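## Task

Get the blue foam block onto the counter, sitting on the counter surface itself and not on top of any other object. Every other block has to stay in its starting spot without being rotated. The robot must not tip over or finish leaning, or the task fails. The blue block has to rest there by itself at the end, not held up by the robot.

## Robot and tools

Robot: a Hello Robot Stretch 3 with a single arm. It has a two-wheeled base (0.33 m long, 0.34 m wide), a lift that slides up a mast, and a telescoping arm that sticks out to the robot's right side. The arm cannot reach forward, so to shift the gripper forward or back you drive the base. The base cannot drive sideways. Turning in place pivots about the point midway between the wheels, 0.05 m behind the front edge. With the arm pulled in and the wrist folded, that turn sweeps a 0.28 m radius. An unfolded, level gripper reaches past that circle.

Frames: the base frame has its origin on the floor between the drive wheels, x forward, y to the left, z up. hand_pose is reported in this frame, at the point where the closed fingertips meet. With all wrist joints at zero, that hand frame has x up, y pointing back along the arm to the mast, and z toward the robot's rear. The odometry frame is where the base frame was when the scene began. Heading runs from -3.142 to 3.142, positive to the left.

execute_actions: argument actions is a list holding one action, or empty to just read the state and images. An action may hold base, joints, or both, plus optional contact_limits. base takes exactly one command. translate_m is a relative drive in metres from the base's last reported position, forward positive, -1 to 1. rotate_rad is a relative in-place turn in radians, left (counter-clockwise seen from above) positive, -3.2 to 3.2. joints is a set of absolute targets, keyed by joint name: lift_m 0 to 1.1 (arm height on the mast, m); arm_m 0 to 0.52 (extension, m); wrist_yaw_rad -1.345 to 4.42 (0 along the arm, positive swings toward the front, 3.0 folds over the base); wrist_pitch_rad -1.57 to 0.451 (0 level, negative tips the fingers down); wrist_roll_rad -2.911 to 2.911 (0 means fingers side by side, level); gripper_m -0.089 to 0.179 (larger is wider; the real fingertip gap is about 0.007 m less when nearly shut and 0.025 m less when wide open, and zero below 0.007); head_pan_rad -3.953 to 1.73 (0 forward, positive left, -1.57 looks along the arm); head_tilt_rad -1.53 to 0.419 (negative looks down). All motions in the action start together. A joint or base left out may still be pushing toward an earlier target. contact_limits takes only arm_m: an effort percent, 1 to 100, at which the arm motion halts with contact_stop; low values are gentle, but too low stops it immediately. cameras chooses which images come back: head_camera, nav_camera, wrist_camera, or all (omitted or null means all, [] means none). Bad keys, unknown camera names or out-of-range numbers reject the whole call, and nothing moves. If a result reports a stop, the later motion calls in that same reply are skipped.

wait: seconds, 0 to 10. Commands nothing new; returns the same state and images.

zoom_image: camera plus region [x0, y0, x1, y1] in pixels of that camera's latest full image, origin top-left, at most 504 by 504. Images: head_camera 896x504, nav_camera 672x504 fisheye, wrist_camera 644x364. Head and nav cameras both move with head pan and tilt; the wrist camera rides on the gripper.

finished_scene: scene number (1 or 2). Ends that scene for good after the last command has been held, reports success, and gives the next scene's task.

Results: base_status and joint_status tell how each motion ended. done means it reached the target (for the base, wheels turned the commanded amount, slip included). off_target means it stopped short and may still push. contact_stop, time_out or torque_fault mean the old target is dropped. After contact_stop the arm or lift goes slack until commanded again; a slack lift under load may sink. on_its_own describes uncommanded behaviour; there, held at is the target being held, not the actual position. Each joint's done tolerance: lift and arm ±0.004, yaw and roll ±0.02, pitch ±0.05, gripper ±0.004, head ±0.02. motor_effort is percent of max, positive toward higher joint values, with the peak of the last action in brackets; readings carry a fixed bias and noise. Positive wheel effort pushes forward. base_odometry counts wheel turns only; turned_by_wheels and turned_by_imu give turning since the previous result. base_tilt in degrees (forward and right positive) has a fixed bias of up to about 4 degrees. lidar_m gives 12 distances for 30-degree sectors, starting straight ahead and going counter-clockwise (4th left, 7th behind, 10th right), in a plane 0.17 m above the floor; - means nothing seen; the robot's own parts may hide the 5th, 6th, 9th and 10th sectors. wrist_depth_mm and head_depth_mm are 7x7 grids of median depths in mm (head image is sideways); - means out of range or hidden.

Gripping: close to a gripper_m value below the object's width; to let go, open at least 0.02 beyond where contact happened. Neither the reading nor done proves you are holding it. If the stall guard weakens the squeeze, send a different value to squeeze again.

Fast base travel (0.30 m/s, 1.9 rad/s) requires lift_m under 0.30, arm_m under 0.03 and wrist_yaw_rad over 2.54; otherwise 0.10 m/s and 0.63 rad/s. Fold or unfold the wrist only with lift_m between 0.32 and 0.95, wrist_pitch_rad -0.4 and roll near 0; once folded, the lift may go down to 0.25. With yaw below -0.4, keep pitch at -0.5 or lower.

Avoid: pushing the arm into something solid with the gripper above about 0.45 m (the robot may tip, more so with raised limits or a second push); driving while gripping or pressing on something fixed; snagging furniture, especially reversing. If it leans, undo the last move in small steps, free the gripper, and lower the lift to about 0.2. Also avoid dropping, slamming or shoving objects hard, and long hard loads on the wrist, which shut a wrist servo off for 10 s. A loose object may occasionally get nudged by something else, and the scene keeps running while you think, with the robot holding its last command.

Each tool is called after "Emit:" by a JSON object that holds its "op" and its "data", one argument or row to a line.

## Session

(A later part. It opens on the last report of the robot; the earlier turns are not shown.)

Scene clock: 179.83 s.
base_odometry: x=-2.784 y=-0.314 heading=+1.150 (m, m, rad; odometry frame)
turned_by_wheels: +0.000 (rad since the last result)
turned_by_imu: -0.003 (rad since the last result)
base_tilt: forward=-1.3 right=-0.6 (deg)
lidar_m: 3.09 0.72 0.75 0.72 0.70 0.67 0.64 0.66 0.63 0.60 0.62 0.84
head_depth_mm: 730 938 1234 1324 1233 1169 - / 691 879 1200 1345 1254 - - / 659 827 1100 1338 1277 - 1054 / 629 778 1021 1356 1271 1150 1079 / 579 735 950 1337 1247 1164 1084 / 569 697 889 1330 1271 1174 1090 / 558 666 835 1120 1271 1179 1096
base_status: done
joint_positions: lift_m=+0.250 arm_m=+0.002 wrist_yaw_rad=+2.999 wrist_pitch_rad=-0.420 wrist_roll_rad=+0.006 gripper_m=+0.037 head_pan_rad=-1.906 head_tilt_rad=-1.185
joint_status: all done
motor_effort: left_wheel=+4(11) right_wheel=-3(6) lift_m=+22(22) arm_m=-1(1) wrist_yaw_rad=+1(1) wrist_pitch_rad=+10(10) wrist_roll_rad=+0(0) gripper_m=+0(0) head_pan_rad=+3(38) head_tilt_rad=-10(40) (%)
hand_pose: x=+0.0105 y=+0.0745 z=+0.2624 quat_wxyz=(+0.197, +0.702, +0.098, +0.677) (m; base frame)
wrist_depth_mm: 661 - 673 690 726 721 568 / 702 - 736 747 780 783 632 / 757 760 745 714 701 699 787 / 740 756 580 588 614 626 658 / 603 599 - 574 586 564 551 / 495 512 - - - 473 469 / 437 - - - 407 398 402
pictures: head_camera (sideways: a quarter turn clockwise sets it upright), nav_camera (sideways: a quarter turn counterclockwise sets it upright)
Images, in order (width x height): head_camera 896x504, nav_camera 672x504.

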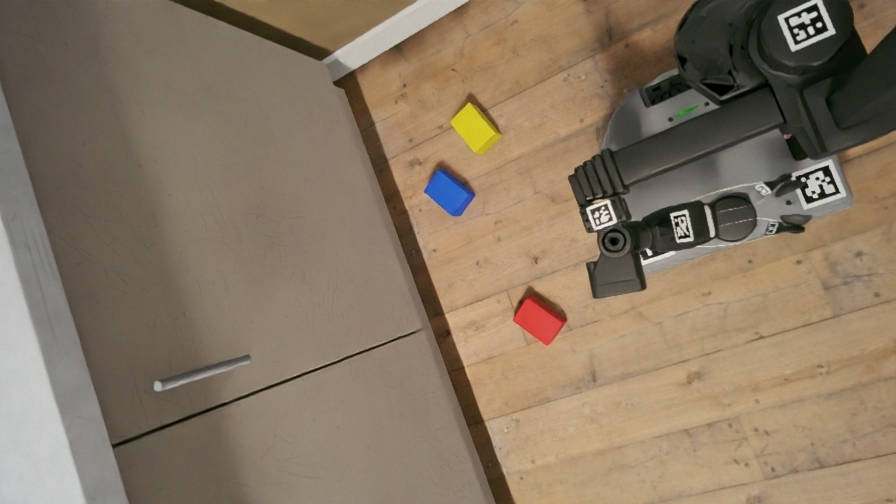

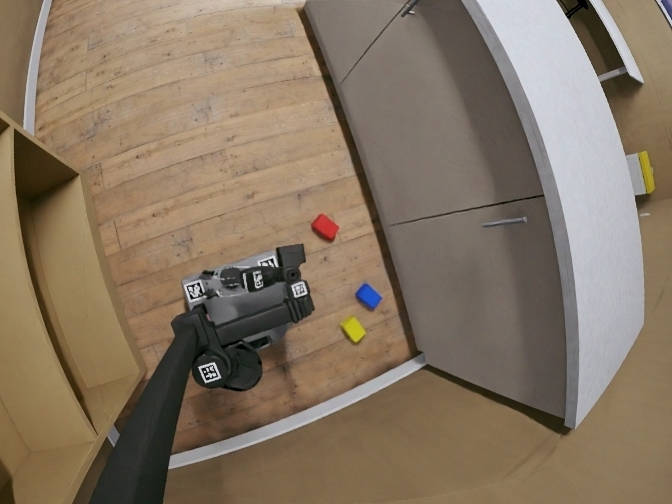

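Emit:
{"op": "execute_actions", "data": {
  "actions": [
    {"base": {"translate_m": -0.15}, "joints": {"lift_m": 0.36, "wrist_pitch_rad": -0.4}}
  ],
  "cameras": []
}}

Emit:
{"op": "execute_actions", "data": {
  "actions": [
    {"joints": {"wrist_yaw_rad": 0.0, "gripper_m": 0.12, "head_pan_rad": -1.8}}
  ],
  "cameras": []
}}

Emit:
{"op": "execute_actions", "data": {
  "actions": [
    {"joints": {"wrist_pitch_rad": -1.0, "arm_m": 0.15}}
  ],
  "cameras": []
}}

Emit:
{"op": "execute_actions", "data": {
  "actions": [
    {"joints": {"wrist_yaw_rad": -0.92}}
  ],
  "cameras": ["head_camera", "wrist_camera"]
}}

Scene clock: 233.27 s.
base_odometry: x=-2.845 y=-0.451 heading=+1.150 (m, m, rad; odometry frame)
turned_by_wheels: +0.000 (rad since the last result)
turned_by_imu: +0.001 (rad since the last result)
base_tilt: forward=-1.3 right=-0.5 (deg)
lidar_m: 3.14 0.84 0.75 0.45 0.72 0.52 0.49 0.51 0.63 0.61 0.62 0.85
head_depth_mm: 734 853 971 1136 1218 1176 - / 695 896 1173 1331 1252 - - / 662 829 1108 1357 1279 - 1053 / 631 779 1026 1352 1287 1150 1077 / 582 740 954 1341 1262 1166 1085 / 568 701 894 1327 1251 1174 1091 / 562 669 838 1129 1275 1179 1093
base_status: done
joint_positions: lift_m=+0.360 arm_m=+0.002 wrist_yaw_rad=+2.999 wrist_pitch_rad=-0.420 wrist_roll_rad=+0.006 gripper_m=+0.037 head_pan_rad=-1.906 head_tilt_rad=-1.185
joint_status: all done
motor_effort: left_wheel=+3(11) right_wheel=-2(7) lift_m=+32(34) arm_m=-1(1) wrist_yaw_rad=+2(2) wrist_pitch_rad=+10(11) wrist_roll_rad=+0(0) gripper_m=+0(0) head_pan_rad=+3(3) head_tilt_rad=-10(10) (%)
hand_pose: x=+0.0105 y=+0.0746 z=+0.3719 quat_wxyz=(+0.197, +0.702, +0.098, +0.677) (m; base frame)
wrist_depth_mm: 655 - 675 683 723 731 724 / 683 - 707 752 777 813 730 / 680 774 770 816 848 863 751 / 663 824 737 763 729 722 725 / 658 756 - 640 679 698 716 / 603 627 - 609 - 598 601 / 546 542 - 535 521 516 503
pictures: none
No camera images: the call's "cameras" was empty. Leave "cameras" out to get every camera's image.

Scene clock: 235.77 s.
base_odometry: x=-2.845 y=-0.451 heading=+1.150 (m, m, rad; odometry frame)
turned_by_wheels: +0.000 (rad since the last result)
turned_by_imu: +0.001 (rad since the last result)
base_tilt: forward=-1.2 right=-0.6 (deg)
lidar_m: 3.13 0.84 0.75 0.45 0.72 0.52 0.49 0.51 0.63 0.60 0.63 0.84
head_depth_mm: 680 884 1073 1219 1220 1169 - / 655 828 1119 1354 1251 - - / 633 792 1056 1356 1281 - 1050 / 613 758 998 1357 1255 1150 1076 / 571 727 948 1343 1264 1163 1080 / 568 702 902 1330 1257 1173 1095 / 563 670 859 1181 1279 1179 1094
base_status: not commanded
joint_positions: lift_m=+0.360 arm_m=+0.002 wrist_yaw_rad=+0.002 wrist_pitch_rad=-0.420 wrist_roll_rad=+0.006 gripper_m=+0.120 head_pan_rad=-1.807 head_tilt_rad=-1.185
joint_status: all done
motor_effort: left_wheel=+3(3) right_wheel=-2(2) lift_m=+33(32) arm_m=-1(1) wrist_yaw_rad=-1(3) wrist_pitch_rad=+10(10) wrist_roll_rad=+0(0) gripper_m=+1(95) head_pan_rad=+3(14) head_tilt_rad=-10(10) (%)
hand_pose: x=-0.0212 y=-0.3714 z=+0.3719 quat_wxyz=(+0.690, +0.148, -0.693, -0.148) (m; base frame)
wrist_depth_mm: 332 329 326 325 325 321 324 / 353 355 352 351 351 351 348 / 385 388 387 382 381 375 383 / 426 422 419 421 420 414 413 / 472 463 469 458 460 456 460 / 594 598 594 584 584 - 561 / 547 531 530 528 521 507 511
pictures: none
No camera images: the call's "cameras" was empty. Leave "cameras" out to get every camera's image.

Scene clock: 238.10 s.
base_odometry: x=-2.845 y=-0.451 heading=+1.150 (m, m, rad; odometry frame)
turned_by_wheels: +0.000 (rad since the last result)
turned_by_imu: +0.001 (rad since the last result)
base_tilt: forward=-1.1 right=-0.6 (deg)
lidar_m: 3.13 0.84 0.75 0.45 0.71 0.52 0.49 0.51 0.63 0.61 0.62 0.84
head_depth_mm: 680 883 1075 1213 1222 1167 - / 656 826 1118 1349 1248 - - / 633 791 1055 1376 1252 - 1052 / 613 760 999 1384 1256 1151 1076 / 571 729 948 1342 1262 1164 1085 / 567 701 902 1327 1255 1177 1085 / 562 671 862 1179 1279 1177 1091
base_status: not commanded
joint_positions: lift_m=+0.360 arm_m=+0.150 wrist_yaw_rad=+0.000 wrist_pitch_rad=-1.005 wrist_roll_rad=+0.006 gripper_m=+0.120 head_pan_rad=-1.807 head_tilt_rad=-1.185
joint_status: all done
motor_effort: left_wheel=+3(3) right_wheel=-2(3) lift_m=+33(33) arm_m=+2(2) wrist_yaw_rad=+0(1) wrist_pitch_rad=+3(9) wrist_roll_rad=+0(0) gripper_m=+0(0) head_pan_rad=+3(3) head_tilt_rad=-10(10) (%)
hand_pose: x=-0.0216 y=-0.4116 z=+0.2692 quat_wxyz=(+0.618, +0.340, -0.621, -0.342) (m; base frame)
wrist_depth_mm: 269 269 270 271 272 275 275 / 319 324 326 324 327 328 331 / 496 503 507 494 492 493 483 / 499 489 483 473 473 467 457 / 464 458 452 444 406 441 427 / 436 387 421 414 408 - 399 / 408 397 394 392 389 359 379
pictures: none
No camera images: the call's "cameras" was empty. Leave "cameras" out to get every camera's image.

Scene clock: 239.57 s.
base_odometry: x=-2.845 y=-0.451 heading=+1.150 (m, m, rad; odometry frame)
turned_by_wheels: +0.000 (rad since the last result)
turned_by_imu: +0.000 (rad since the last result)
base_tilt: forward=-1.2 right=-0.6 (deg)
lidar_m: 3.13 0.84 0.75 0.46 0.72 0.52 0.49 0.51 0.63 0.60 0.63 0.85
head_depth_mm: 681 881 1072 1218 1219 1171 - / 656 825 1116 1348 1243 - - / 633 789 1054 1374 1249 - 1053 / 613 759 999 1382 1239 1151 1075 / 570 729 950 1341 1263 1167 1087 / 568 701 902 1328 1252 1173 1089 / 563 669 858 1180 1277 1176 1097
base_status: not commanded
joint_positions: lift_m=+0.360 arm_m=+0.150 wrist_yaw_rad=-0.918 wrist_pitch_rad=-1.005 wrist_roll_rad=+0.006 gripper_m=+0.120 head_pan_rad=-1.807 head_tilt_rad=-1.185
joint_status: all done
motor_effort: left_wheel=+3(3) right_wheel=-1(2) lift_m=+32(32) arm_m=+2(2) wrist_yaw_rad=-2(1) wrist_pitch_rad=+3(3) wrist_roll_rad=+0(0) gripper_m=+0(0) head_pan_rad=+3(3) head_tilt_rad=-10(10) (%)
hand_pose: x=-0.1144 y=-0.3655 z=+0.2692 quat_wxyz=(+0.402, +0.029, -0.707, -0.581) (m; base frame)
wrist_depth_mm: 228 271 354 540 471 403 342 / 243 295 477 558 535 434 381 / 262 324 513 518 507 491 414 / 287 440 487 476 470 464 451 / 376 447 412 443 435 440 429 / 415 431 413 412 410 - 403 / 407 397 395 386 387 378 376
pictures: head_camera (sideways: a quarter turn clockwise sets it upright), wrist_camera
Images, in order (width x height): head_camera 896x504, wrist_camera 644x364.

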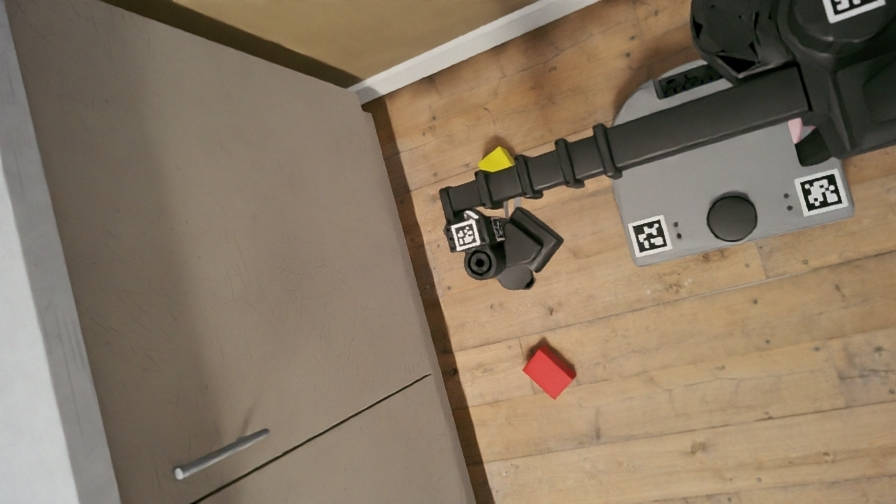

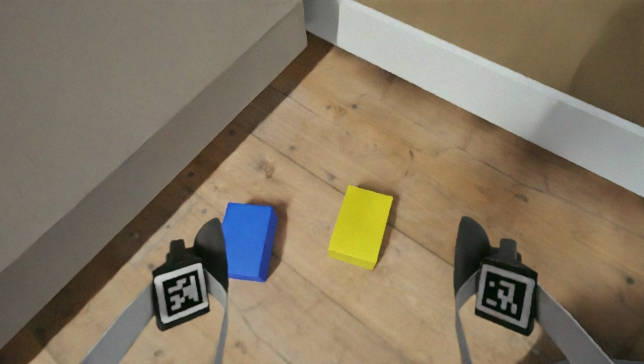

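Emit:
{"op": "execute_actions", "data": {
  "actions": [
    {"joints": {"arm_m": 0.275, "lift_m": 0.24, "wrist_yaw_rad": -0.98}}
  ],
  "cameras": ["head_camera", "wrist_camera"]
}}

Scene clock: 281.17 s.
base_odometry: x=-2.845 y=-0.451 heading=+1.150 (m, m, rad; odometry frame)
turned_by_wheels: +0.000 (rad since the last result)
turned_by_imu: +0.001 (rad since the last result)
base_tilt: forward=-1.1 right=-0.6 (deg)
lidar_m: 3.13 0.84 0.75 0.45 0.72 0.52 0.49 0.51 0.63 0.61 0.62 0.84
head_depth_mm: 680 882 1073 1221 1220 1168 - / 654 826 1117 1352 1240 - - / 634 791 1056 1378 1255 - 1054 / 612 758 1000 1316 1258 1153 1077 / 571 727 949 1340 1263 1171 1083 / 568 702 901 1336 1256 1173 1092 / 562 671 862 1181 1280 1183 1098
base_status: not commanded
joint_positions: lift_m=+0.240 arm_m=+0.275 wrist_yaw_rad=-0.979 wrist_pitch_rad=-1.006 wrist_roll_rad=+0.006 gripper_m=+0.120 head_pan_rad=-1.807 head_tilt_rad=-1.185
joint_status: all done
motor_effort: left_wheel=+3(3) right_wheel=-2(1) lift_m=+22(30) arm_m=+2(4) wrist_yaw_rad=+0(3) wrist_pitch_rad=+3(3) wrist_roll_rad=+0(0) gripper_m=+0(0) head_pan_rad=+3(3) head_tilt_rad=-10(10) (%)
hand_pose: x=-0.1185 y=-0.4846 z=+0.1497 quat_wxyz=(+0.384, +0.008, -0.708, -0.592) (m; base frame)
wrist_depth_mm: 128 152 199 412 431 378 332 / 137 165 311 401 402 395 367 / 147 180 353 376 374 365 361 / 159 277 350 347 345 338 335 / 207 307 331 321 319 279 311 / 259 308 306 263 295 - 290 / 284 289 287 251 282 276 274
pictures: head_camera (sideways: a quarter turn clockwise sets it upright), wrist_camera
Images, in order (width x height): head_camera 896x504, wrist_camera 644x364.

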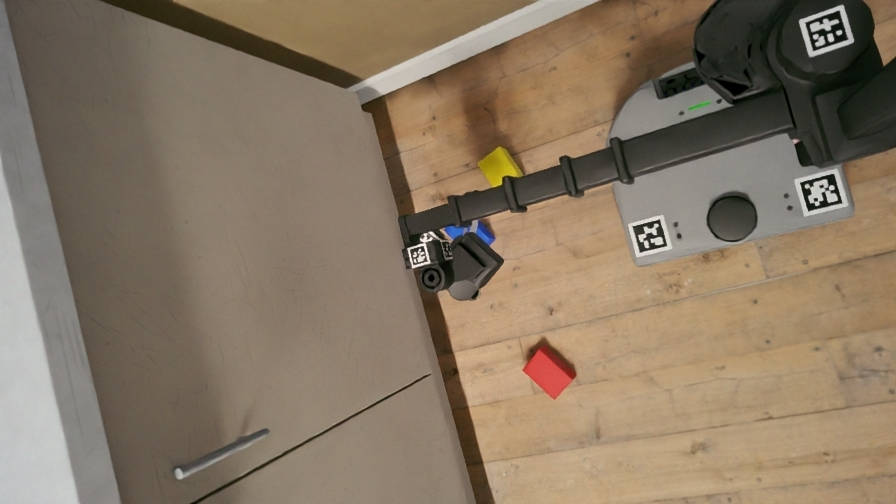

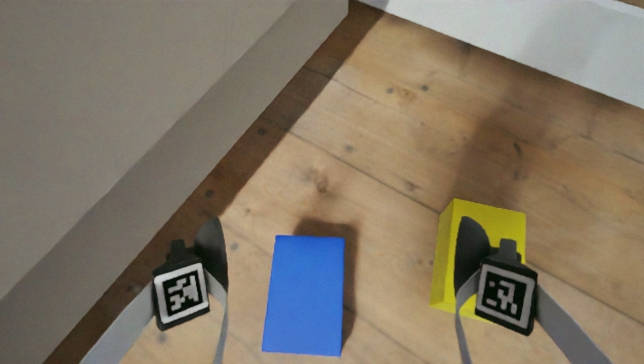

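Emit:
{"op": "execute_actions", "data": {
  "actions": [
    {"base": {"translate_m": 0.02}, "joints": {"arm_m": 0.292, "lift_m": 0.17}}
  ],
  "cameras": ["wrist_camera"]
}}

Scene clock: 295.47 s.
base_odometry: x=-2.837 y=-0.432 heading=+1.150 (m, m, rad; odometry frame)
turned_by_wheels: +0.000 (rad since the last result)
turned_by_imu: +0.001 (rad since the last result)
base_tilt: forward=-1.3 right=-0.5 (deg)
lidar_m: 3.13 0.82 0.75 0.46 0.75 0.54 0.51 0.53 0.63 0.61 0.62 0.84
head_depth_mm: 680 881 1097 1249 1226 1167 1047 / 656 826 1119 1345 1242 - - / 633 790 1054 1363 1258 - 1051 / 612 760 996 1318 1251 1155 1078 / 570 728 949 1341 1264 1166 1085 / 566 700 903 1331 1255 1174 1089 / 562 677 859 1181 1275 1177 1097
base_status: done
joint_positions: lift_m=+0.170 arm_m=+0.292 wrist_yaw_rad=-0.979 wrist_pitch_rad=-1.006 wrist_roll_rad=+0.006 gripper_m=+0.120 head_pan_rad=-1.807 head_tilt_rad=-1.185
joint_status: all done
motor_effort: left_wheel=+3(9) right_wheel=-2(3) lift_m=+21(22) arm_m=+2(3) wrist_yaw_rad=-1(1) wrist_pitch_rad=+3(3) wrist_roll_rad=+0(0) gripper_m=+0(0) head_pan_rad=+3(3) head_tilt_rad=-10(10) (%)
hand_pose: x=-0.1185 y=-0.5016 z=+0.0797 quat_wxyz=(+0.384, +0.008, -0.708, -0.593) (m; base frame)
wrist_depth_mm: 115 135 257 339 343 335 328 / 123 210 284 322 312 308 304 / 187 230 290 292 290 283 279 / 200 253 276 272 265 240 216 / 219 255 257 207 250 206 200 / 237 243 238 195 231 - 190 / 231 226 224 186 216 216 215
pictures: wrist_camera
Images, in order (width x height): wrist_camera 644x364.

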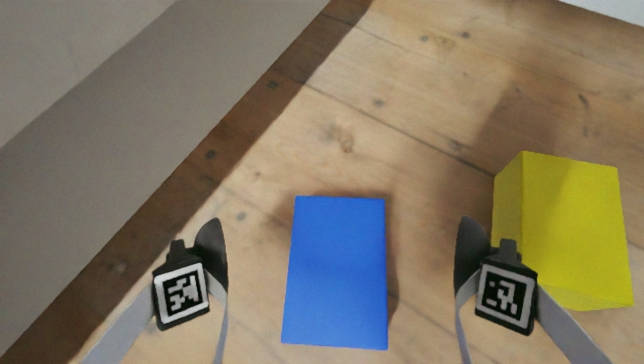

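Emit:
{"op": "execute_actions", "data": {
  "actions": [
    {"joints": {"gripper_m": 0.10, "lift_m": 0.112}}
  ],
  "cameras": ["wrist_camera"]
}}

Scene clock: 305.97 s.
base_odometry: x=-2.837 y=-0.432 heading=+1.150 (m, m, rad; odometry frame)
turned_by_wheels: +0.000 (rad since the last result)
turned_by_imu: +0.001 (rad since the last result)
base_tilt: forward=-1.2 right=-0.5 (deg)
lidar_m: 3.11 0.82 0.75 0.46 0.75 0.54 0.51 0.53 0.63 0.61 0.62 0.84
head_depth_mm: 679 882 1099 1250 1231 1155 1049 / 656 826 1115 1351 1245 - - / 633 790 1054 1364 1264 - 1053 / 613 757 997 1343 1256 1146 1079 / 569 727 946 1337 1261 1164 1083 / 567 702 902 1331 1256 1176 1091 / 562 675 859 1182 1276 1182 1096
base_status: not commanded
joint_positions: lift_m=+0.112 arm_m=+0.292 wrist_yaw_rad=-0.979 wrist_pitch_rad=-1.006 wrist_roll_rad=+0.006 gripper_m=+0.100 head_pan_rad=-1.807 head_tilt_rad=-1.185
joint_status: all done
motor_effort: left_wheel=+3(3) right_wheel=-3(2) lift_m=+22(22) arm_m=+2(2) wrist_yaw_rad=-1(0) wrist_pitch_rad=+3(3) wrist_roll_rad=+0(0) gripper_m=+0(80) head_pan_rad=+3(3) head_tilt_rad=-10(10) (%)
hand_pose: x=-0.1185 y=-0.5016 z=+0.0217 quat_wxyz=(+0.384, +0.008, -0.708, -0.593) (m; base frame)
wrist_depth_mm: 162 194 254 268 263 256 251 / 174 210 247 243 239 237 232 / 185 223 228 224 220 218 166 / 200 214 210 159 201 201 153 / 201 198 198 148 150 188 144 / 187 186 177 138 140 177 167 / 176 174 170 130 164 165 166
pictures: wrist_camera
Images, in order (width x height): wrist_camera 644x364.

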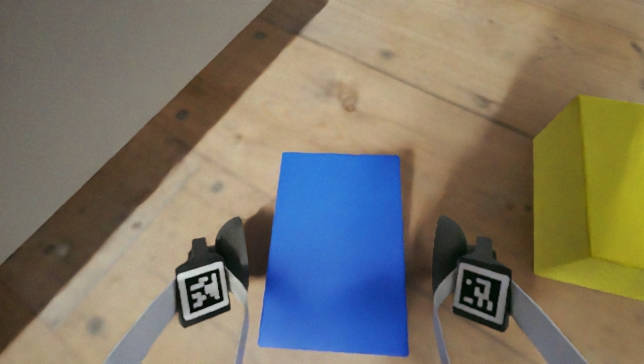

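Emit:
{"op": "execute_actions", "data": {
  "actions": [
    {"joints": {"lift_m": 0.102}}
  ],
  "cameras": []
}}

Emit:
{"op": "execute_actions", "data": {
  "actions": [
    {"joints": {"gripper_m": 0.03}}
  ],
  "cameras": ["wrist_camera"]
}}

Scene clock: 320.40 s.
base_odometry: x=-2.837 y=-0.432 heading=+1.150 (m, m, rad; odometry frame)
turned_by_wheels: +0.000 (rad since the last result)
turned_by_imu: +0.002 (rad since the last result)
base_tilt: forward=-1.2 right=-0.7 (deg)
lidar_m: 3.11 0.82 0.75 0.46 0.74 0.54 0.51 0.53 0.63 0.60 0.62 0.84
head_depth_mm: 679 882 1099 1247 1229 1157 1053 / 655 825 1113 1350 1246 - - / 633 789 1057 1363 1260 - 1054 / 613 760 998 1376 1257 1153 1078 / 571 729 949 1340 1258 1165 1084 / 567 701 899 1331 1253 1169 1092 / 562 675 860 1184 1273 1178 1093
base_status: not commanded
joint_positions: lift_m=+0.105 arm_m=+0.292 wrist_yaw_rad=-0.980 wrist_pitch_rad=-1.000 wrist_roll_rad=+0.006 gripper_m=+0.100 head_pan_rad=-1.807 head_tilt_rad=-1.185
joint_status: lift_m contact_stop (moved -0.007 of -0.010)
on_its_own: lift_m is slack since a contact_stop, until your next command for it
motor_effort: left_wheel=+8(9) right_wheel=-8(10) lift_m=+25(25) arm_m=+2(2) wrist_yaw_rad=+1(0) wrist_pitch_rad=+1(3) wrist_roll_rad=+0(0) gripper_m=-1(2) head_pan_rad=+3(3) head_tilt_rad=-10(10) (%)
hand_pose: x=-0.1196 y=-0.5022 z=+0.0152 quat_wxyz=(+0.386, +0.006, -0.708, -0.592) (m; base frame)
wrist_depth_mm: 162 192 253 261 257 251 246 / 174 210 239 239 234 229 226 / 184 219 222 217 214 212 160 / 199 207 206 153 193 196 150 / 195 193 192 141 144 182 140 / 181 182 173 132 134 171 165 / 171 169 165 126 159 160 160
pictures: none
No camera images: the call's "cameras" was empty. Leave "cameras" out to get every camera's image.

not run: a stop came earlier in this reply.

Emit:
{"op": "execute_actions", "data": {
  "actions": [
    {"joints": {"lift_m": 0.116}}
  ],
  "cameras": []
}}

Emit:
{"op": "execute_actions", "data": {
  "actions": [
    {"joints": {"gripper_m": 0.03}}
  ],
  "cameras": ["wrist_camera"]
}}

Scene clock: 335.00 s.
base_odometry: x=-2.837 y=-0.432 heading=+1.150 (m, m, rad; odometry frame)
turned_by_wheels: +0.000 (rad since the last result)
turned_by_imu: +0.001 (rad since the last result)
base_tilt: forward=-1.1 right=-0.5 (deg)
lidar_m: 3.13 0.82 0.75 0.46 0.74 0.54 0.51 0.53 0.63 0.61 0.62 0.85
head_depth_mm: 680 881 1097 1251 1231 1158 1052 / 655 825 1115 1348 1245 - - / 633 790 1052 1356 1260 - 1057 / 611 756 1001 1346 1259 1151 1079 / 571 728 948 1343 1261 1166 1087 / 567 702 901 1331 1259 1173 1092 / 563 676 860 1180 1279 1180 1095
base_status: not commanded
joint_positions: lift_m=+0.116 arm_m=+0.292 wrist_yaw_rad=-0.980 wrist_pitch_rad=-1.005 wrist_roll_rad=+0.006 gripper_m=+0.100 head_pan_rad=-1.807 head_tilt_rad=-1.185
joint_status: all done
motor_effort: left_wheel=+4(8) right_wheel=-3(7) lift_m=+32(33) arm_m=+2(2) wrist_yaw_rad=+1(1) wrist_pitch_rad=+3(4) wrist_roll_rad=+0(0) gripper_m=+0(1) head_pan_rad=+3(3) head_tilt_rad=-10(10) (%)
hand_pose: x=-0.1187 y=-0.5016 z=+0.0252 quat_wxyz=(+0.384, +0.007, -0.708, -0.593) (m; base frame)
wrist_depth_mm: 163 194 256 273 267 264 257 / 176 211 251 249 245 242 236 / 184 227 231 228 226 222 169 / 199 218 215 163 205 204 158 / 203 203 201 151 153 191 147 / 191 190 181 142 143 179 168 / 180 177 174 134 166 168 168
pictures: none
No camera images: the call's "cameras" was empty. Leave "cameras" out to get every camera's image.

Scene clock: 336.20 s.
base_odometry: x=-2.837 y=-0.432 heading=+1.150 (m, m, rad; odometry frame)
turned_by_wheels: +0.000 (rad since the last result)
turned_by_imu: +0.000 (rad since the last result)
base_tilt: forward=-1.2 right=-0.6 (deg)
lidar_m: 3.12 0.82 0.75 0.46 0.75 0.54 0.51 0.53 0.63 0.60 0.63 0.84
head_depth_mm: 677 881 1099 1249 1230 1159 1054 / 655 823 1115 1345 1245 - - / 633 791 1054 1368 1259 - 1051 / 612 757 995 1346 1252 1150 1080 / 570 728 947 1338 1260 1164 1088 / 568 701 900 1325 1255 1173 1090 / 562 676 858 1178 1273 1184 1093
base_status: not commanded
joint_positions: lift_m=+0.116 arm_m=+0.292 wrist_yaw_rad=-0.980 wrist_pitch_rad=-1.007 wrist_roll_rad=+0.006 gripper_m=+0.031 head_pan_rad=-1.807 head_tilt_rad=-1.185
joint_status: all done
motor_effort: left_wheel=+4(5) right_wheel=-2(2) lift_m=+33(33) arm_m=+2(2) wrist_yaw_rad=+1(0) wrist_pitch_rad=+4(4) wrist_roll_rad=+0(0) gripper_m=-13(98) head_pan_rad=+3(3) head_tilt_rad=-10(10) (%)
hand_pose: x=-0.1184 y=-0.5014 z=+0.0250 quat_wxyz=(+0.384, +0.008, -0.708, -0.593) (m; base frame)
wrist_depth_mm: 163 194 255 271 265 262 258 / 174 210 249 247 245 243 238 / 185 226 231 226 225 222 169 / 199 215 213 160 202 204 157 / 203 202 202 148 151 190 147 / 191 189 - 139 140 180 168 / 179 177 173 132 168 168 168
pictures: wrist_camera
Images, in order (width x height): wrist_camera 644x364.

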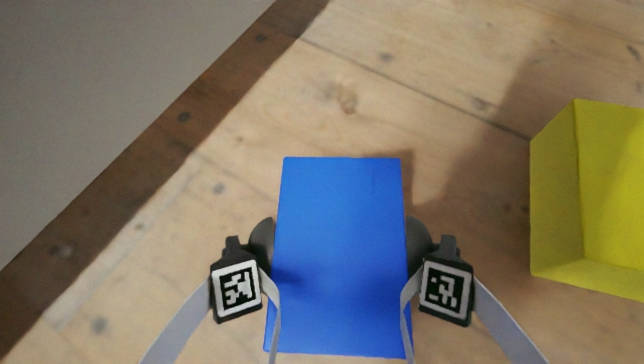

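Emit:
{"op": "execute_actions", "data": {
  "actions": [
    {"joints": {"lift_m": 0.22}}
  ],
  "cameras": ["wrist_camera"]
}}

Emit:
{"op": "execute_actions", "data": {
  "actions": [
    {"joints": {"lift_m": 1.08, "arm_m": 0.15, "wrist_yaw_rad": 0.0, "head_pan_rad": -1.57, "head_tilt_rad": -0.6}}
  ],
  "cameras": ["head_camera", "wrist_camera"]
}}

Scene clock: 347.03 s.
base_odometry: x=-2.837 y=-0.432 heading=+1.150 (m, m, rad; odometry frame)
turned_by_wheels: +0.000 (rad since the last result)
turned_by_imu: +0.001 (rad since the last result)
base_tilt: forward=-1.1 right=-0.6 (deg)
lidar_m: 3.13 0.82 0.75 0.46 0.74 0.54 0.51 0.53 0.63 0.60 0.63 0.84
head_depth_mm: 680 884 1099 1250 1231 1164 - / 654 826 1116 1353 1244 - - / 633 790 1054 1374 1262 - 1053 / 613 759 995 1315 1259 1154 1082 / 570 728 945 1338 1257 1168 1087 / 566 700 900 1331 1262 1171 1090 / 562 677 857 1182 1273 1177 1096
base_status: not commanded
joint_positions: lift_m=+0.220 arm_m=+0.292 wrist_yaw_rad=-0.980 wrist_pitch_rad=-1.007 wrist_roll_rad=+0.006 gripper_m=+0.031 head_pan_rad=-1.807 head_tilt_rad=-1.185
joint_status: all done
motor_effort: left_wheel=+4(4) right_wheel=-3(2) lift_m=+33(35) arm_m=+2(2) wrist_yaw_rad=+0(0) wrist_pitch_rad=+4(4) wrist_roll_rad=+0(0) gripper_m=-13(13) head_pan_rad=+3(3) head_tilt_rad=-10(10) (%)
hand_pose: x=-0.1183 y=-0.5013 z=+0.1289 quat_wxyz=(+0.384, +0.008, -0.708, -0.593) (m; base frame)
wrist_depth_mm: 114 134 177 376 407 393 349 / 123 146 284 379 378 369 360 / 131 160 322 348 350 342 336 / 141 254 326 160 313 316 314 / 220 285 310 149 151 254 291 / 238 288 - 139 139 237 269 / 263 273 267 132 259 260 258
pictures: wrist_camera
Images, in order (width x height): wrist_camera 644x364.

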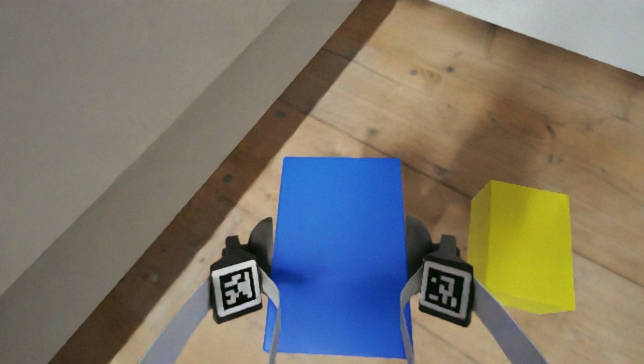

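Scene clock: 355.70 s.
base_odometry: x=-2.837 y=-0.432 heading=+1.150 (m, m, rad; odometry frame)
turned_by_wheels: +0.000 (rad since the last result)
turned_by_imu: +0.002 (rad since the last result)
base_tilt: forward=-1.2 right=-0.6 (deg)
lidar_m: 3.15 0.82 0.75 0.46 0.75 0.54 0.51 0.53 0.63 0.60 0.63 0.85
head_depth_mm: - - 831 702 785 934 1124 / - - 861 703 784 932 1136 / 3195 - - - 782 930 1134 / 3237 3556 999 701 782 926 1138 / 3294 3651 1014 713 778 924 1145 / 3245 3527 1023 712 778 923 1149 / 3264 3520 1042 712 776 921 1156
base_status: not commanded
joint_positions: lift_m=+1.080 arm_m=+0.150 wrist_yaw_rad=-0.001 wrist_pitch_rad=-1.008 wrist_roll_rad=+0.006 gripper_m=+0.031 head_pan_rad=-1.577 head_tilt_rad=-0.606
joint_status: all done
motor_effort: left_wheel=+4(4) right_wheel=-2(3) lift_m=+32(33) arm_m=-3(2) wrist_yaw_rad=+1(3) wrist_pitch_rad=+4(4) wrist_roll_rad=+0(0) gripper_m=-13(13) head_pan_rad=+3(22) head_tilt_rad=+4(46) (%)
hand_pose: x=-0.0217 y=-0.4116 z=+0.9889 quat_wxyz=(+0.617, +0.340, -0.621, -0.343) (m; base frame)
wrist_depth_mm: 367 362 351 344 339 334 330 / 333 325 324 320 319 314 313 / 399 405 408 407 410 417 421 / 535 535 542 160 487 561 551 / 790 803 752 149 150 798 607 / - - - 139 139 883 596 / - - - 132 - 973 610
pictures: head_camera (sideways: a quarter turn clockwise sets it upright), wrist_camera
Images, in order (width x height): head_camera 896x504, wrist_camera 644x364.

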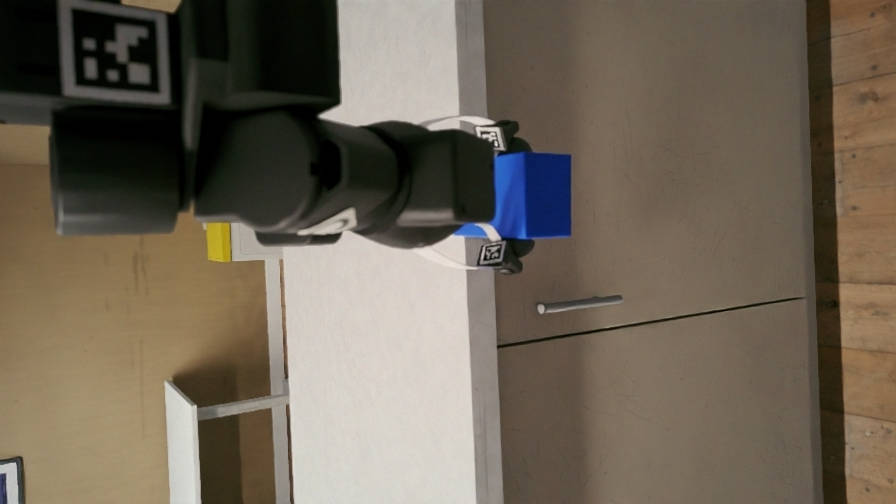

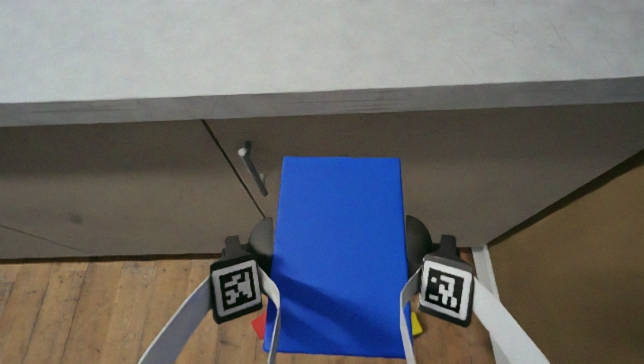

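Emit:
{"op": "execute_actions", "data": {
  "actions": [
    {"joints": {"arm_m": 0.50}}
  ],
  "cameras": ["head_camera", "wrist_camera"]
}}

Scene clock: 368.77 s.
base_odometry: x=-2.837 y=-0.432 heading=+1.150 (m, m, rad; odometry frame)
turned_by_wheels: +0.000 (rad since the last result)
turned_by_imu: +0.002 (rad since the last result)
base_tilt: forward=-1.2 right=-0.5 (deg)
lidar_m: 3.14 0.82 0.75 0.46 0.75 0.54 0.51 0.53 0.63 0.61 0.62 0.84
head_depth_mm: - 1449 960 703 784 934 1128 / 2108 2122 972 704 782 931 1131 / - 3487 922 711 782 930 1133 / 3261 3589 943 716 781 929 1139 / 3278 3633 1011 713 776 927 1148 / 3300 3495 1025 712 776 922 1150 / 3263 3504 1037 712 775 923 1154
base_status: not commanded
joint_positions: lift_m=+1.080 arm_m=+0.500 wrist_yaw_rad=-0.001 wrist_pitch_rad=-1.008 wrist_roll_rad=+0.006 gripper_m=+0.031 head_pan_rad=-1.577 head_tilt_rad=-0.606
joint_status: all done
motor_effort: left_wheel=+4(4) right_wheel=-2(2) lift_m=+33(32) arm_m=+2(2) wrist_yaw_rad=+1(1) wrist_pitch_rad=+4(4) wrist_roll_rad=+0(0) gripper_m=-13(13) head_pan_rad=+3(3) head_tilt_rad=+3(4) (%)
hand_pose: x=-0.0217 y=-0.7610 z=+0.9889 quat_wxyz=(+0.617, +0.340, -0.621, -0.343) (m; base frame)
wrist_depth_mm: 363 357 351 344 341 335 327 / 331 327 321 315 309 306 300 / 303 300 293 292 285 281 278 / 281 276 273 159 257 262 258 / 261 258 257 149 151 245 242 / 243 241 - 139 139 229 228 / 229 227 221 132 214 216 213
pictures: head_camera (sideways: a quarter turn clockwise sets it upright), wrist_camera
Images, in order (width x height): head_camera 896x504, wrist_camera 644x364.

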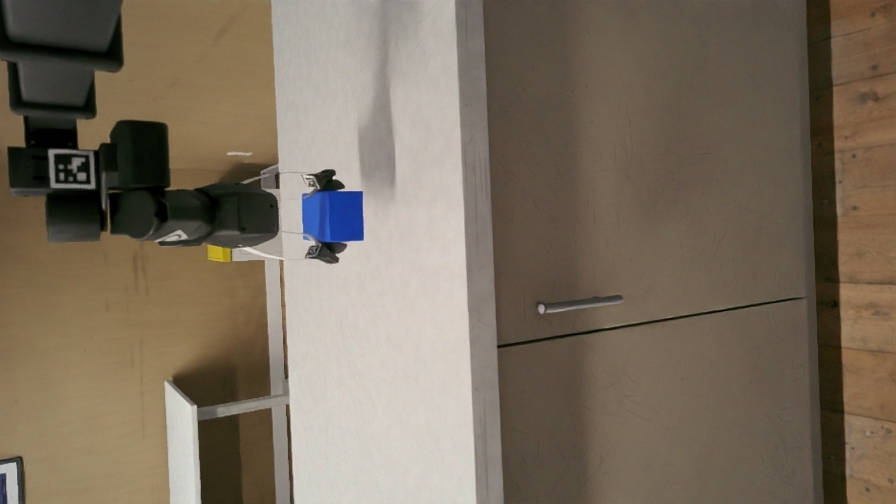

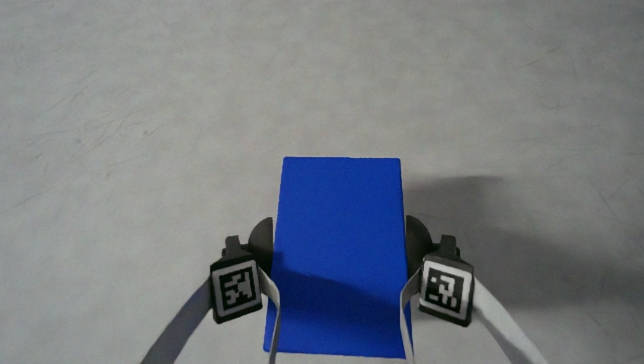

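Emit:
{"op": "execute_actions", "data": {
  "actions": [
    {"joints": {"lift_m": 1.03}}
  ],
  "cameras": ["wrist_camera"]
}}

Scene clock: 374.23 s.
base_odometry: x=-2.837 y=-0.432 heading=+1.150 (m, m, rad; odometry frame)
turned_by_wheels: +0.000 (rad since the last result)
turned_by_imu: +0.001 (rad since the last result)
base_tilt: forward=-1.2 right=-0.5 (deg)
lidar_m: 3.13 0.82 0.75 0.46 0.74 0.54 0.51 0.53 0.63 0.61 0.62 0.84
head_depth_mm: 1409 - 957 704 784 937 1127 / 2070 2168 971 705 782 931 1127 / 3184 - 923 711 780 928 1134 / 3330 3565 940 715 782 926 1140 / 3271 3646 1013 715 779 927 1150 / 3261 3529 1026 713 779 923 1153 / 3256 3506 1043 711 774 920 1153
base_status: not commanded
joint_positions: lift_m=+1.030 arm_m=+0.500 wrist_yaw_rad=-0.001 wrist_pitch_rad=-1.008 wrist_roll_rad=+0.006 gripper_m=+0.031 head_pan_rad=-1.577 head_tilt_rad=-0.606
joint_status: all done
motor_effort: left_wheel=+4(4) right_wheel=-3(1) lift_m=+22(30) arm_m=+2(2) wrist_yaw_rad=+2(2) wrist_pitch_rad=+4(4) wrist_roll_rad=+0(0) gripper_m=-13(13) head_pan_rad=+3(3) head_tilt_rad=+4(4) (%)
hand_pose: x=-0.0217 y=-0.7610 z=+0.9394 quat_wxyz=(+0.617, +0.340, -0.621, -0.343) (m; base frame)
wrist_depth_mm: 291 286 280 275 271 267 263 / 265 261 257 253 248 245 241 / 243 240 237 233 229 224 222 / 224 221 218 160 206 209 206 / 207 205 205 149 150 196 193 / 194 192 - 139 139 183 180 / 182 181 177 132 170 171 170
pictures: wrist_camera
Images, in order (width x height): wrist_camera 644x364.

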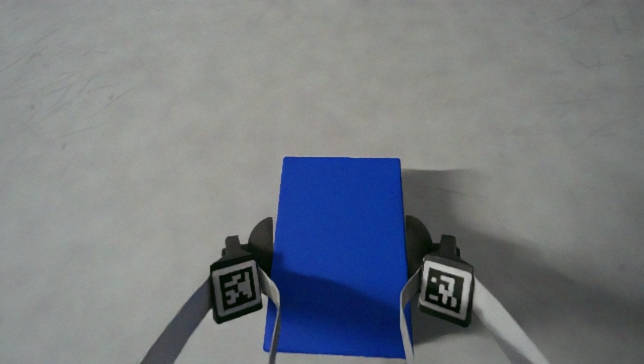

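Emit:
{"op": "execute_actions", "data": {
  "actions": [
    {"joints": {"lift_m": 1.025}}
  ],
  "cameras": []
}}

Emit:
{"op": "execute_actions", "data": {
  "actions": [
    {"joints": {"gripper_m": 0.11}}
  ],
  "cameras": []
}}

Emit:
{"op": "execute_actions", "data": {
  "actions": [
    {"joints": {"lift_m": 1.095}}
  ],
  "cameras": ["head_camera", "wrist_camera"]
}}

Scene clock: 381.13 s.
base_odometry: x=-2.837 y=-0.432 heading=+1.150 (m, m, rad; odometry frame)
turned_by_wheels: +0.000 (rad since the last result)
turned_by_imu: +0.001 (rad since the last result)
base_tilt: forward=-1.1 right=-0.6 (deg)
lidar_m: 3.13 0.82 0.75 0.46 0.75 0.54 0.51 0.53 0.63 0.61 0.63 0.84
head_depth_mm: 1414 - 957 703 785 933 1128 / 2043 2177 973 704 782 932 1133 / 3245 - 928 712 780 931 1136 / 3264 3575 995 714 780 926 1142 / 3289 3581 1012 715 778 925 1148 / 3287 3505 1025 713 778 924 1154 / 3249 3494 1038 712 776 918 1156
base_status: not commanded
joint_positions: lift_m=+1.025 arm_m=+0.500 wrist_yaw_rad=-0.001 wrist_pitch_rad=-1.008 wrist_roll_rad=+0.006 gripper_m=+0.031 head_pan_rad=-1.577 head_tilt_rad=-0.606
joint_status: all done
motor_effort: left_wheel=+4(4) right_wheel=-2(1) lift_m=+22(22) arm_m=+2(2) wrist_yaw_rad=+1(2) wrist_pitch_rad=+4(4) wrist_roll_rad=+0(0) gripper_m=-13(13) head_pan_rad=+3(3) head_tilt_rad=+4(4) (%)
hand_pose: x=-0.0217 y=-0.7610 z=+0.9344 quat_wxyz=(+0.617, +0.340, -0.621, -0.343) (m; base frame)
wrist_depth_mm: 284 280 273 268 261 259 254 / 258 253 248 245 242 238 234 / 235 233 229 226 222 219 218 / 218 217 212 161 201 204 201 / 202 201 200 149 151 190 188 / 190 187 - 139 139 179 176 / 177 176 172 133 167 167 166
pictures: none
No camera images: the call's "cameras" was empty. Leave "cameras" out to get every camera's image.

Scene clock: 382.43 s.
base_odometry: x=-2.837 y=-0.432 heading=+1.150 (m, m, rad; odometry frame)
turned_by_wheels: +0.000 (rad since the last result)
turned_by_imu: +0.000 (rad since the last result)
base_tilt: forward=-1.4 right=-0.5 (deg)
lidar_m: 3.14 0.82 0.75 0.46 0.74 0.54 0.51 0.53 0.63 0.61 0.62 0.85
head_depth_mm: 1406 - 956 704 785 937 1130 / 2050 2177 973 706 783 933 1130 / 3243 - 930 711 782 928 1131 / 3238 3564 944 717 780 929 1143 / 3284 3605 1011 713 778 925 1148 / 3259 3519 1027 714 777 924 1155 / 3283 3485 1038 711 774 919 1156
base_status: not commanded
joint_positions: lift_m=+1.025 arm_m=+0.500 wrist_yaw_rad=-0.001 wrist_pitch_rad=-1.009 wrist_roll_rad=+0.006 gripper_m=+0.110 head_pan_rad=-1.577 head_tilt_rad=-0.606
joint_status: all done
motor_effort: left_wheel=+3(4) right_wheel=-3(2) lift_m=+22(22) arm_m=+2(2) wrist_yaw_rad=+1(1) wrist_pitch_rad=+5(5) wrist_roll_rad=+0(0) gripper_m=+0(92) head_pan_rad=+3(3) head_tilt_rad=+4(4) (%)
hand_pose: x=-0.0217 y=-0.7608 z=+0.9343 quat_wxyz=(+0.617, +0.341, -0.621, -0.343) (m; base frame)
wrist_depth_mm: 281 279 272 269 263 260 253 / 257 253 251 246 242 238 235 / 235 234 230 225 222 220 216 / 218 216 212 159 201 203 202 / 202 201 198 149 187 190 188 / 189 188 184 139 175 - 177 / 178 175 172 133 166 167 166
pictures: none
No camera images: the call's "cameras" was empty. Leave "cameras" out to get every camera's image.

Scene clock: 383.90 s.
base_odometry: x=-2.837 y=-0.432 heading=+1.150 (m, m, rad; odometry frame)
turned_by_wheels: +0.000 (rad since the last result)
turned_by_imu: +0.000 (rad since the last result)
base_tilt: forward=-1.2 right=-0.6 (deg)
lidar_m: 3.12 0.82 0.75 0.46 0.75 0.54 0.51 0.53 0.63 0.61 0.62 0.84
head_depth_mm: 1425 1443 960 705 785 934 1126 / 2094 2143 972 704 784 931 1129 / - 3500 985 712 782 930 1135 / 3257 3588 969 716 781 930 1143 / 3269 3650 1013 714 778 925 1144 / 3268 3516 1029 713 776 924 1152 / 3270 3453 1041 711 775 921 1153
base_status: not commanded
joint_positions: lift_m=+1.095 arm_m=+0.500 wrist_yaw_rad=-0.001 wrist_pitch_rad=-1.009 wrist_roll_rad=+0.006 gripper_m=+0.110 head_pan_rad=-1.577 head_tilt_rad=-0.606
joint_status: all done
motor_effort: left_wheel=+4(4) right_wheel=-1(2) lift_m=+33(35) arm_m=+2(2) wrist_yaw_rad=+1(1) wrist_pitch_rad=+5(5) wrist_roll_rad=+0(0) gripper_m=+0(0) head_pan_rad=+3(3) head_tilt_rad=+4(4) (%)
hand_pose: x=-0.0217 y=-0.7608 z=+1.0038 quat_wxyz=(+0.617, +0.341, -0.621, -0.343) (m; base frame)
wrist_depth_mm: 385 378 372 366 360 352 346 / 349 344 342 332 329 326 318 / 322 316 313 310 301 299 294 / 297 293 289 287 280 277 274 / 276 274 270 222 262 260 255 / 258 256 251 207 244 - 241 / 243 240 238 199 229 227 227
pictures: head_camera (sideways: a quarter turn clockwise sets it upright), wrist_camera
Images, in order (width x height): head_camera 896x504, wrist_camera 644x364.

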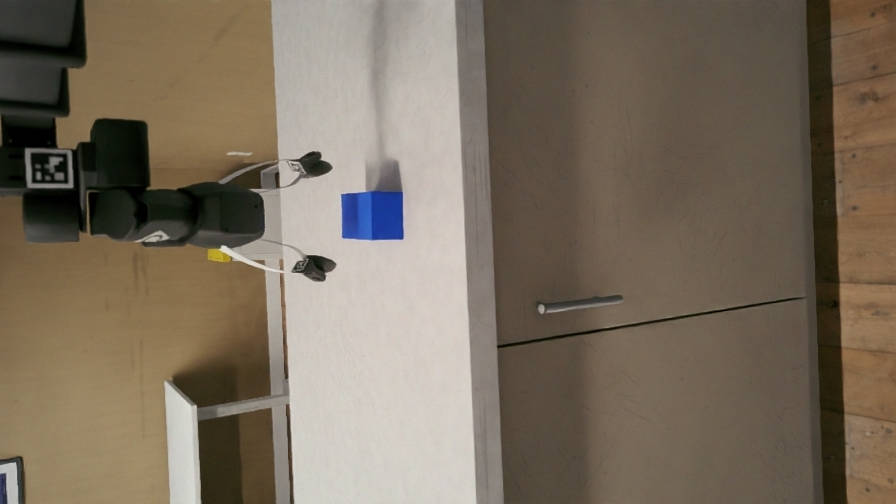

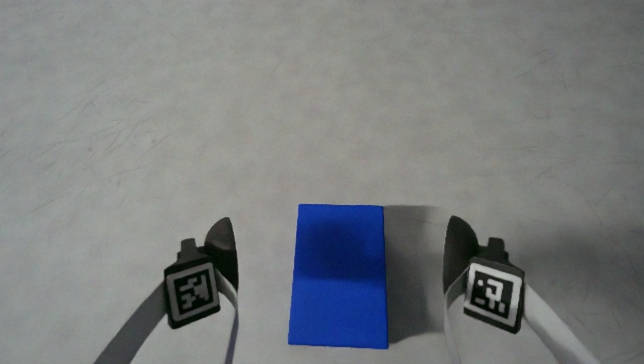

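Emit:
{"op": "finished_scene", "data": {
  "scene": 1
}}

The scene is finished: the task was done.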